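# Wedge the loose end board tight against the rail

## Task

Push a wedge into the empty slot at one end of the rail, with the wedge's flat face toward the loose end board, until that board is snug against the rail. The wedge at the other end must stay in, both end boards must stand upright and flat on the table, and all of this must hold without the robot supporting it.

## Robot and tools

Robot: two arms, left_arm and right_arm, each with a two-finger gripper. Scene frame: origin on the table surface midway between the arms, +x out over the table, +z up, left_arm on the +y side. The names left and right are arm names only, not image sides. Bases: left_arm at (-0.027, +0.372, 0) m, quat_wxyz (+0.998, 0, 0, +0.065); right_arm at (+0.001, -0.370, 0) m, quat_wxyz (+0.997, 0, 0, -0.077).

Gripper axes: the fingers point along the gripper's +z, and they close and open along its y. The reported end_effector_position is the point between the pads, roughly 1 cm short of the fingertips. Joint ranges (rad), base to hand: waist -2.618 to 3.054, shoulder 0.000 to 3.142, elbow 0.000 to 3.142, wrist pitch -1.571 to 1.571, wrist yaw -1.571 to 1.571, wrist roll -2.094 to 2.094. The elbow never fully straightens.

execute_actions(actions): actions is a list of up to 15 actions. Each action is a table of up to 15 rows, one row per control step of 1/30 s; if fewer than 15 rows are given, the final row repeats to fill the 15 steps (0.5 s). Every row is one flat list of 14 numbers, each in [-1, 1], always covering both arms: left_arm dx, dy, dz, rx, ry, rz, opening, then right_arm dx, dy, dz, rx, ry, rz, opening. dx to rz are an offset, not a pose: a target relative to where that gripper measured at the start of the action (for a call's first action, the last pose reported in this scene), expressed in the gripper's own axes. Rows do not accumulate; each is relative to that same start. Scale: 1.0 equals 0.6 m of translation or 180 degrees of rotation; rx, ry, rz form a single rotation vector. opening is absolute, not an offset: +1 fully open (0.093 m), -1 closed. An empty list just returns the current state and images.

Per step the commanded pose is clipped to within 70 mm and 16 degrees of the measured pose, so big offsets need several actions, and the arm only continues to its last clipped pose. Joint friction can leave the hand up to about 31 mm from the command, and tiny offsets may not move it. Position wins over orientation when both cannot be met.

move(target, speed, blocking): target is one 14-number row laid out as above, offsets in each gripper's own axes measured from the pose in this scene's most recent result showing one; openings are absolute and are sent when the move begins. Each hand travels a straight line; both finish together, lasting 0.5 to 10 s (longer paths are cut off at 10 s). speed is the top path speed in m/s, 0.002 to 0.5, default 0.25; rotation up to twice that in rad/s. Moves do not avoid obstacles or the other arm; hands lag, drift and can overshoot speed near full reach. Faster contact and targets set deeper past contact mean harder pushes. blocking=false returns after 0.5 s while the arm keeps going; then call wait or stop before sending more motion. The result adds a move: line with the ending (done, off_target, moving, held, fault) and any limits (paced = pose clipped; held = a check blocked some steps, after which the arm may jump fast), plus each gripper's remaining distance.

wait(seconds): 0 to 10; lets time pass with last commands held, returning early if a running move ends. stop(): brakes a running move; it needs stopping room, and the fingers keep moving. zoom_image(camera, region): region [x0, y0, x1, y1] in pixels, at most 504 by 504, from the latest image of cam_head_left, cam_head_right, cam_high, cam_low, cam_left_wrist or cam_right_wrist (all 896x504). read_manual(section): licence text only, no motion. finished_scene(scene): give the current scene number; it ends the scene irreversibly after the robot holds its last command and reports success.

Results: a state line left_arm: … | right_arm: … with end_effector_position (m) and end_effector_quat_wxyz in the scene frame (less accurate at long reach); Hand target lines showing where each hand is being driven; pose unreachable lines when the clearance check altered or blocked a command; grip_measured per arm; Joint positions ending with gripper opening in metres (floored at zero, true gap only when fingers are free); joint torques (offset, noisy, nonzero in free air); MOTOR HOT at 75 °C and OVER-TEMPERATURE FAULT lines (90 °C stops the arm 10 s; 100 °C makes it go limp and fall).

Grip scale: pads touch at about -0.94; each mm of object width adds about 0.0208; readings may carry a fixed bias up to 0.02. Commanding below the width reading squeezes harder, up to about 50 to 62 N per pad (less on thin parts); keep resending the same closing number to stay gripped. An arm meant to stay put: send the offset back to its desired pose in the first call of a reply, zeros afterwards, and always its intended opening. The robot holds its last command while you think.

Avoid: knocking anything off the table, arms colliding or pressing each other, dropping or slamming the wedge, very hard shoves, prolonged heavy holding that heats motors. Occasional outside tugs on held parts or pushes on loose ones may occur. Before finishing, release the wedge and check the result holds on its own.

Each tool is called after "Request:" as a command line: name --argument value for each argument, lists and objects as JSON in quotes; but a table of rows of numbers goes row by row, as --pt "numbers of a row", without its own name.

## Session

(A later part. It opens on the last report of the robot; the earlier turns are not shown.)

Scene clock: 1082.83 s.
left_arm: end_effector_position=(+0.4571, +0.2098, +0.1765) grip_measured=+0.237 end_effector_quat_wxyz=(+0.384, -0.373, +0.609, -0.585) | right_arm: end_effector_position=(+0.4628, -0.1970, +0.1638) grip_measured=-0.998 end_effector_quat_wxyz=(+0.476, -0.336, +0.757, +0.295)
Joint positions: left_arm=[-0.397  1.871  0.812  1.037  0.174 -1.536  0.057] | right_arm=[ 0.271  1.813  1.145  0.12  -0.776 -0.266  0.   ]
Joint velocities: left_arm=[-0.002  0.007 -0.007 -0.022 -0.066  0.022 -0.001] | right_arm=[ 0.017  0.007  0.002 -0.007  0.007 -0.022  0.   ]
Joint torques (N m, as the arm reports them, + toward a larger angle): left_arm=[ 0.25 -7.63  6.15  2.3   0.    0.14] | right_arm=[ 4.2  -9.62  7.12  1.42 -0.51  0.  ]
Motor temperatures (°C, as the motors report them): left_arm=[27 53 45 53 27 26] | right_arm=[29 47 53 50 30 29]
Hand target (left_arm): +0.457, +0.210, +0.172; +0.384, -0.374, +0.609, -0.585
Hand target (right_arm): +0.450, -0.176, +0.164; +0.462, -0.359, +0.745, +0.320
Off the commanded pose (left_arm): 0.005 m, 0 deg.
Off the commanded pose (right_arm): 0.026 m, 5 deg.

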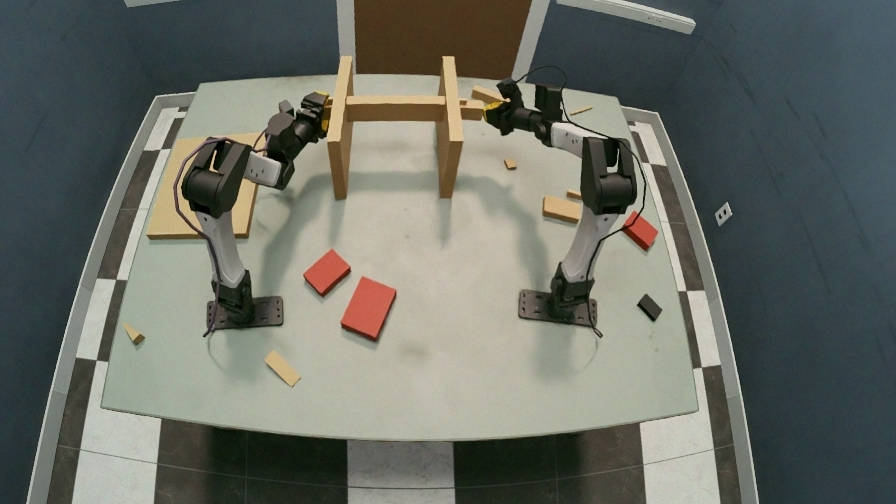

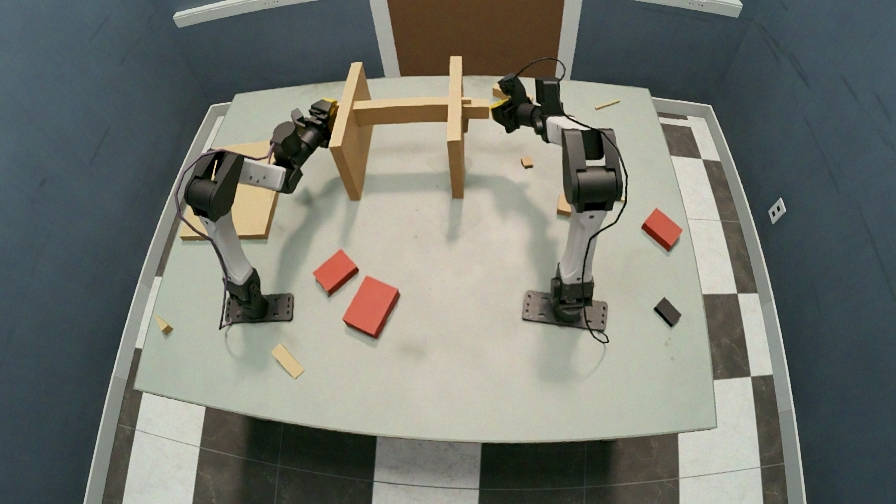

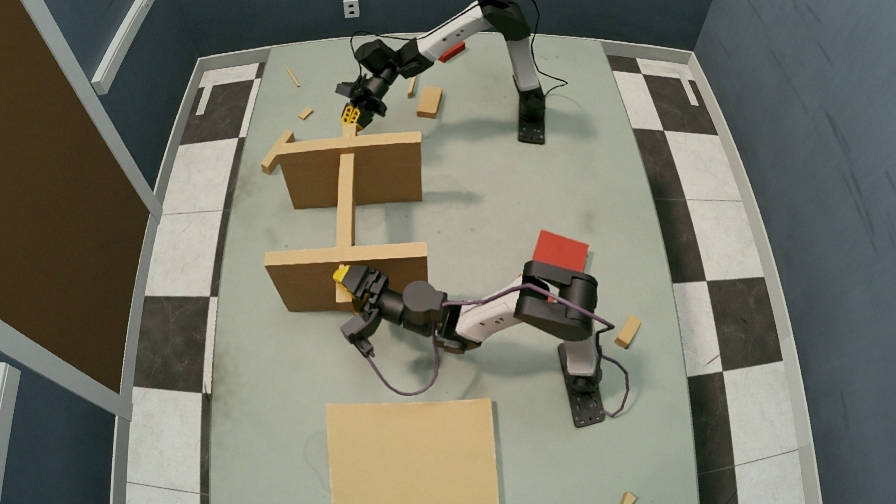

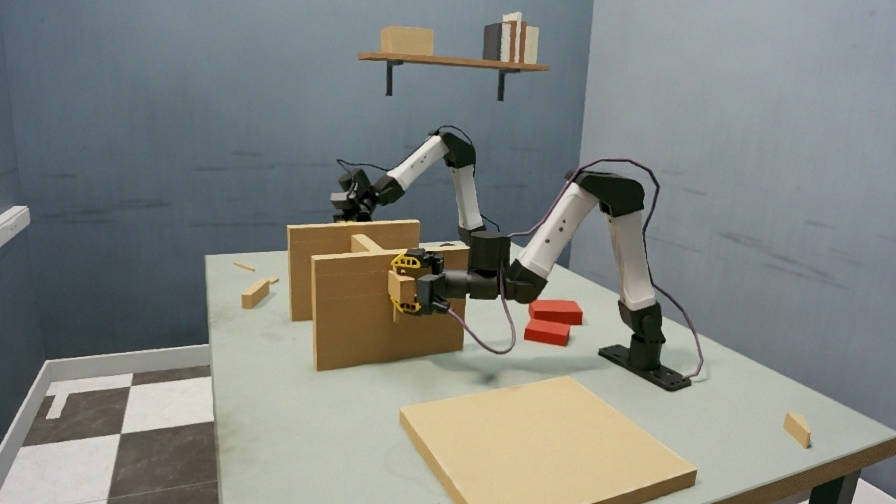

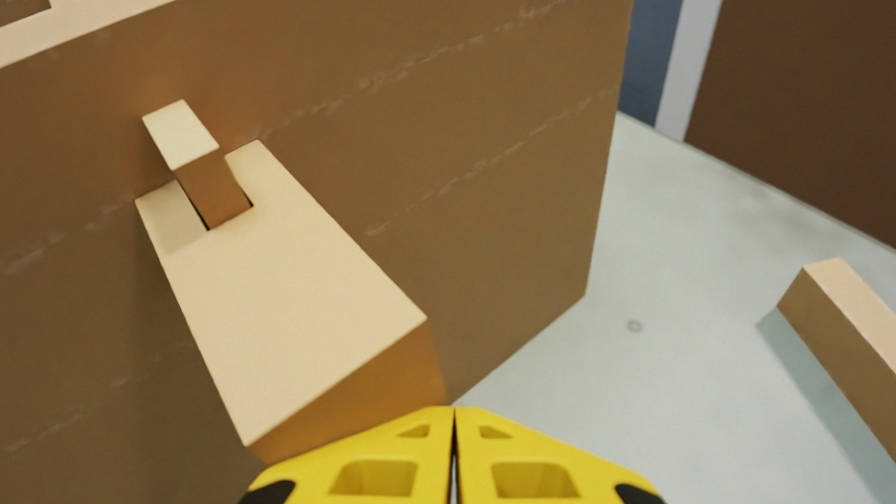

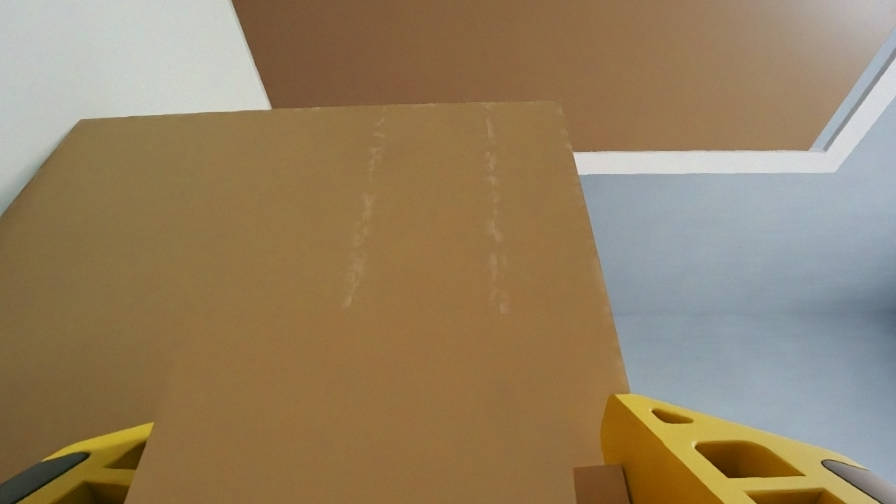

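Request:
execute_actions --actions '[[[0,0.004,0,0,0,0,0.28, -0.0015,0.03,0.013,-0.019,0.0015,-0.004,-1],[0,0.002,0,0,0,0,0.34, -0.001,0.022,0.01,-0.014,0.001,-0.003,-1],[0,0,0,0,0,0,0.40, -0.0007,0.015,0.0065,-0.009,0.0007,-0.002,-1],[0,0,0,0,0,0,0.46, -0.0004,0.008,0.0035,-0.005,0.0004,-0.001,-1],[0,0,0,0,0,0,0.52, 0,0,0,0,0,0,-1],[0,0,0,0,0,0,0.58, 0,0,0,0,0,0,-1],[0,0,0,0,0,0,0.64, 0,0,0,0,0,0,-1],[0,0,0,0,0,0,0.70, 0,0,0,0,0,0,-1],[0,0,0,0,0,0,0.76, 0,0,0,0,0,0,-1],[0,0,0,0,0,0,0.82, 0,0,0,0,0,0,-1],[0,0,0,0,0,0,0.88, 0,0,0,0,0,0,-1],[0,0,0,0,0,0,0.94, 0,0,0,0,0,0,-1],[0,0,0,0,0,0,1, 0,0,0,0,0,0,-1]]]'

Request:
move --target '[-0.06,0,-0.12,0,0,0,1, 0,-0.05,-0.08,0,0,0,-1]' --speed 0.08

Scene clock: 1090.67 s.
left_arm: end_effector_position=(+0.4572, +0.2100, +0.1763) grip_measured=+0.982 end_effector_quat_wxyz=(+0.385, -0.374, +0.609, -0.584) | right_arm: end_effector_position=(+0.4632, -0.1976, +0.1636) grip_measured=-0.998 end_effector_quat_wxyz=(+0.477, -0.335, +0.758, +0.294)
Joint positions: left_arm=[-0.397  1.871  0.812  1.036  0.172 -1.535  0.092] | right_arm=[ 0.27   1.813  1.145  0.12  -0.773 -0.266  0.   ]
Joint velocities: left_arm=[ 0.002 -0.002 -0.007  0.037  0.022 -0.051  0.002] | right_arm=[-0.007  0.002 -0.012 -0.11  -0.022  0.022  0.   ]
Joint torques (N m, as the arm reports them, + toward a larger angle): left_arm=[ 0.18 -8.75  6.61  2.1   0.01  0.14] | right_arm=[ 0.5  -9.81  6.71  1.59 -0.11  0.14]
Motor temperatures (°C, as the motors report them): left_arm=[27 53 45 53 27 26] | right_arm=[29 47 53 50 30 29]
Hand target (left_arm): +0.457, +0.210, +0.177; +0.384, -0.373, +0.609, -0.585
Hand target (right_arm): +0.463, -0.197, +0.164; +0.476, -0.336, +0.757, +0.295
Off the commanded pose (left_arm): 0.000 m, 0 deg.
Off the commanded pose (right_arm): 0.001 m, 0 deg.

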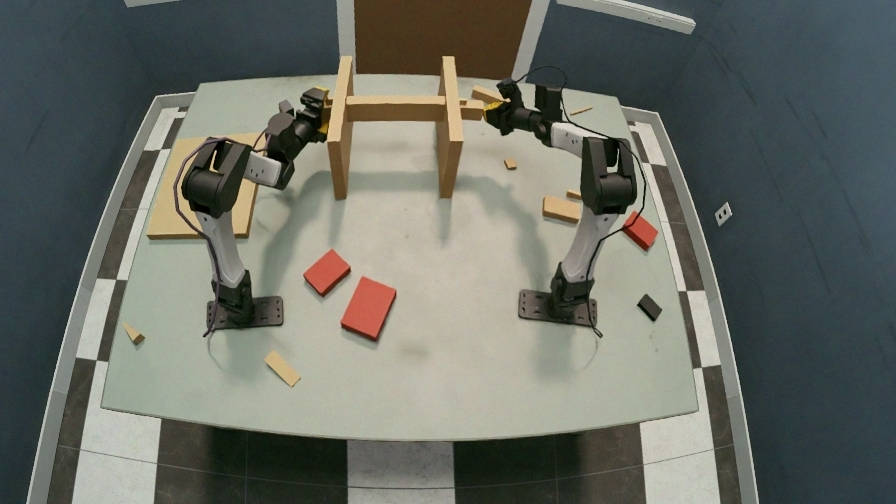

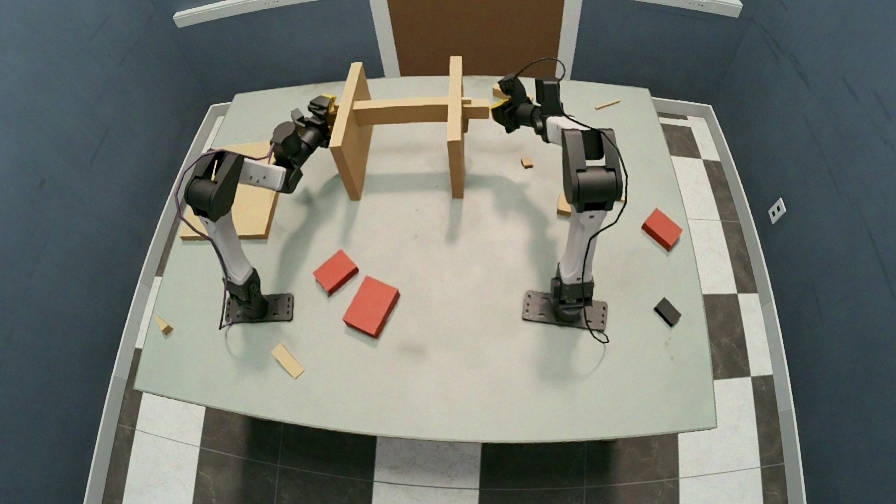

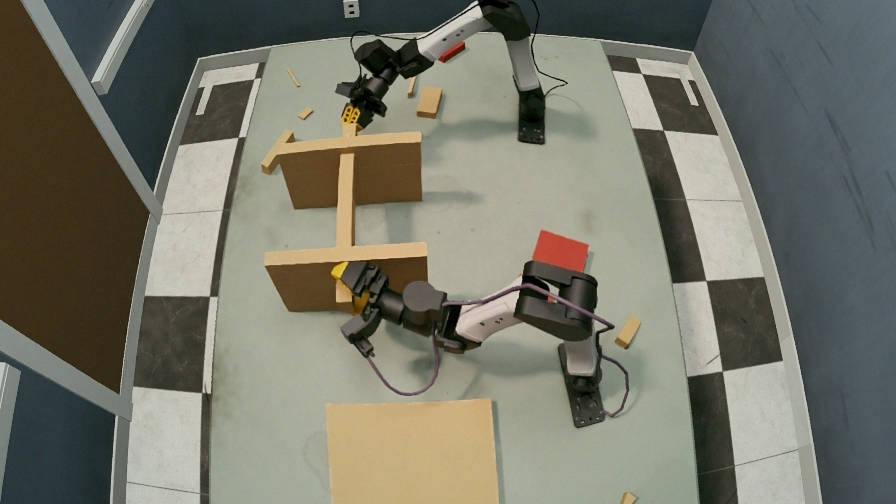

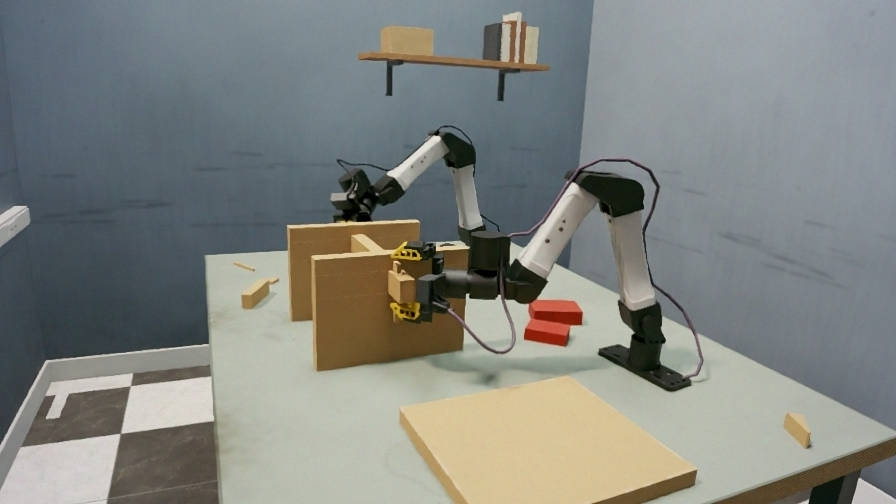

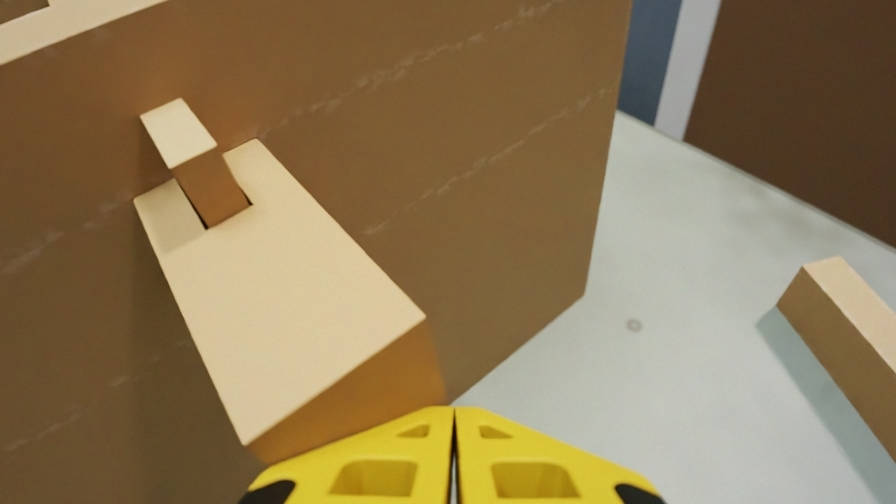

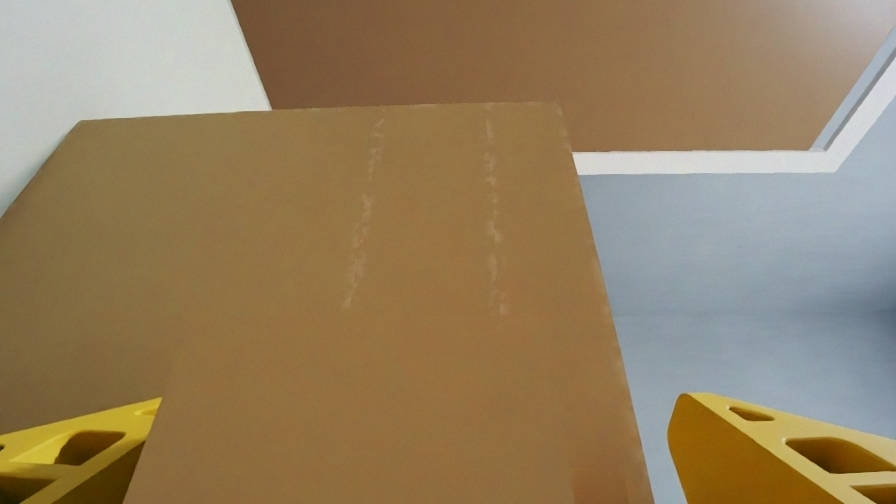

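Scene clock: 1092.20 s.
left_arm: end_effector_position=(+0.4098, +0.2679, +0.1682) grip_measured=+0.983 end_effector_quat_wxyz=(+0.374, -0.382, +0.616, -0.579) | right_arm: end_effector_position=(+0.4583, -0.2489, +0.1587) grip_measured=-0.998 end_effector_quat_wxyz=(+0.462, -0.327, +0.769, +0.299)
Joint positions: left_arm=[-0.244  1.696  0.573  1.069  0.329 -1.535  0.092] | right_arm=[ 0.135  1.802  1.157 -0.023 -0.88  -0.374  0.   ]
Joint velocities: left_arm=[-0.027  0.012 -0.002 -0.007  0.066  0.022 -0.   ] | right_arm=[-0.012 -0.002  0.007 -0.081 -0.022 -0.081  0.   ]
Joint torques (N m, as the arm reports them, + toward a larger angle): left_arm=[ 0.76 -8.51  5.15  2.35  0.08  0.14] | right_arm=[ -0.55 -11.4    8.64   1.37  -0.31   0.06]
Motor temperatures (°C, as the motors report them): left_arm=[27 53 45 53 27 26] | right_arm=[29 48 53 50 30 29]
Hand target (left_arm): +0.406, +0.272, +0.177; +0.384, -0.375, +0.608, -0.585
Hand target (right_arm): +0.461, -0.252, +0.178; +0.478, -0.333, +0.757, +0.295
Off the commanded pose (left_arm): 0.012 m, 2 deg.
Off the commanded pose (right_arm): 0.020 m, 2 deg.
move: off_target (left_arm, right_arm)

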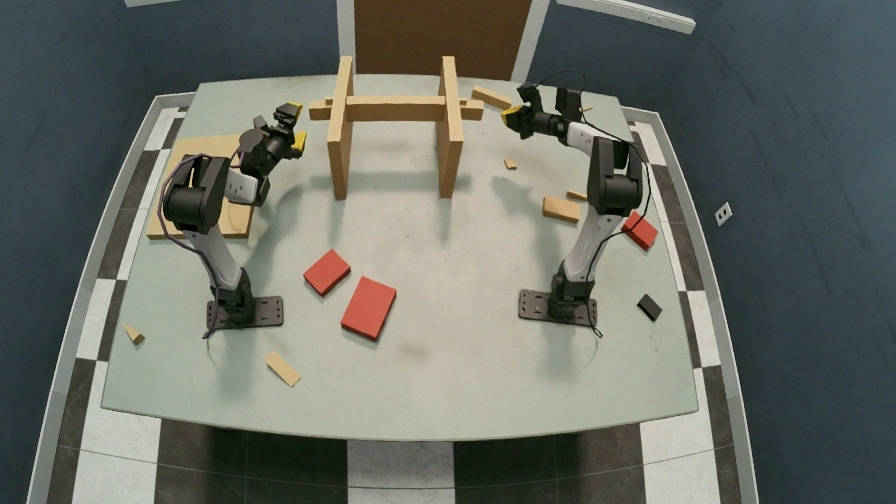

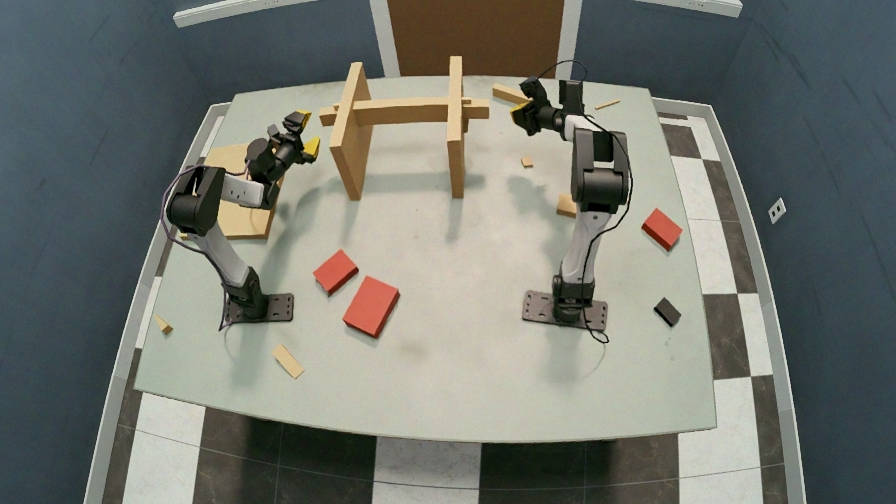

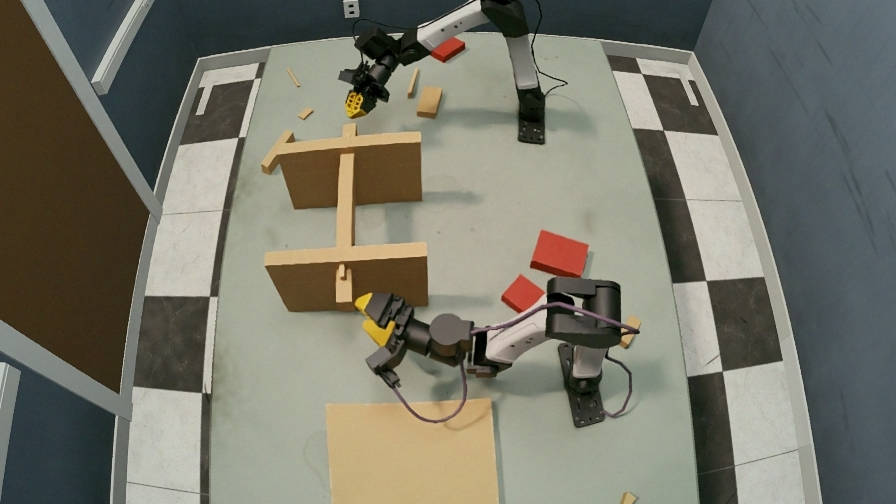

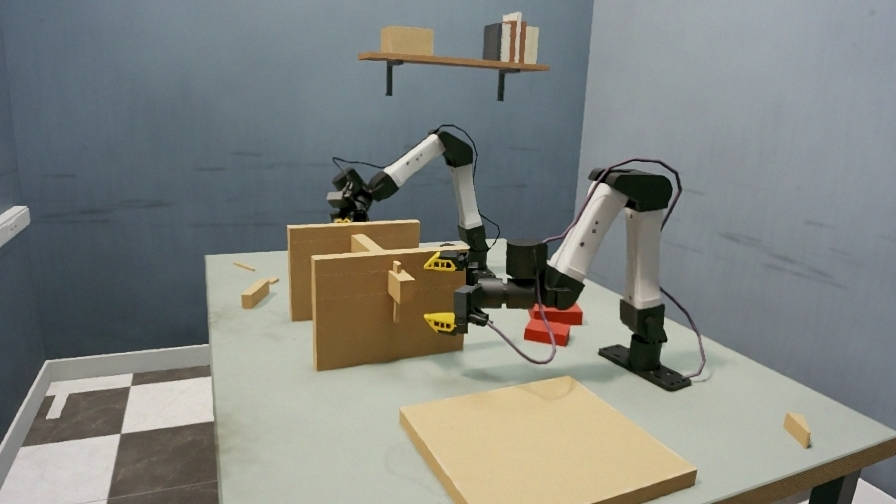

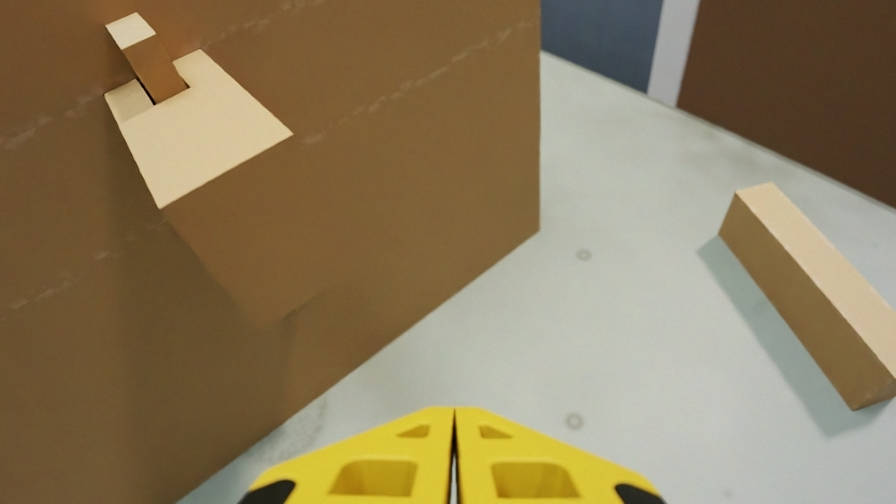

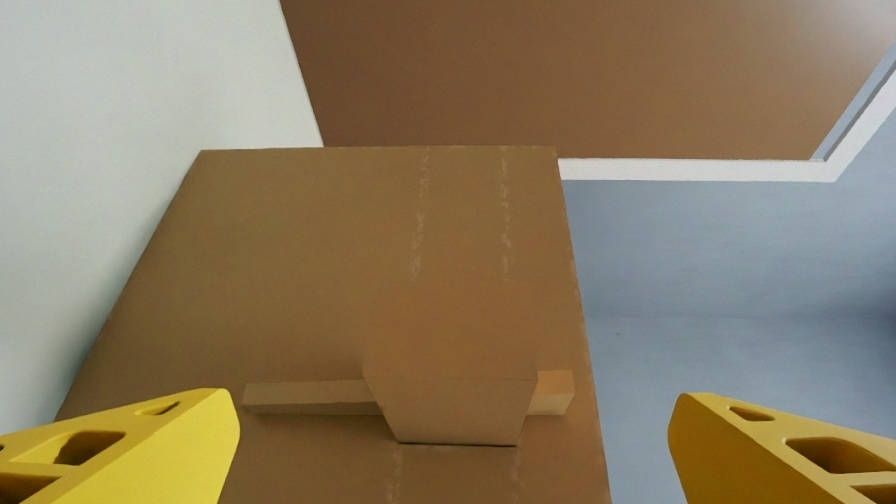

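Request:
zoom_image --camera "cam_head_right" --region '[310,50,500,210]'

Request:
zoom_image --camera "cam_low" --region '[280,210,480,380]'

Request:
zoom_image --camera "cam_head_right" --region '[335,90,385,140]'

Region (310, 50, 500, 210) of cam_head_right's 896x504 image, scaled by 2.653, with more detail than that image has; it fills the top 424 rows of this view, and the rest is white.

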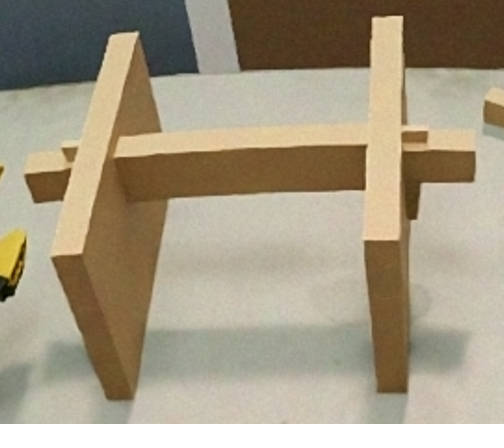

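Region (280, 210, 480, 380) of cam_low's 896x504 image, scaled by 2.520, with more detail than that image has; it fills the top 428 rows of this view, and the rest is white.

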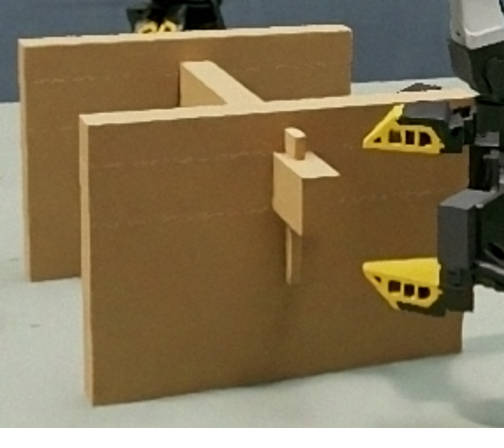

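Region (335, 90, 385, 140) of cam_head_right's 896x504 image, scaled by 10.080, with more detail than that image has.

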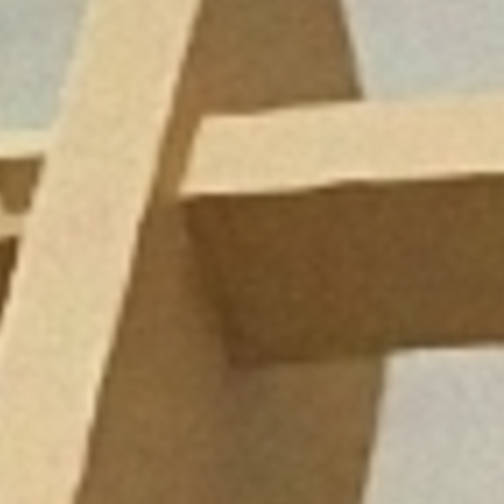

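The gap is closed, the wedge is seated like the far one, both boards stand flat, and both arms are clear.

Request:
finished_scene --scene 2

The scene is finished: the task was done.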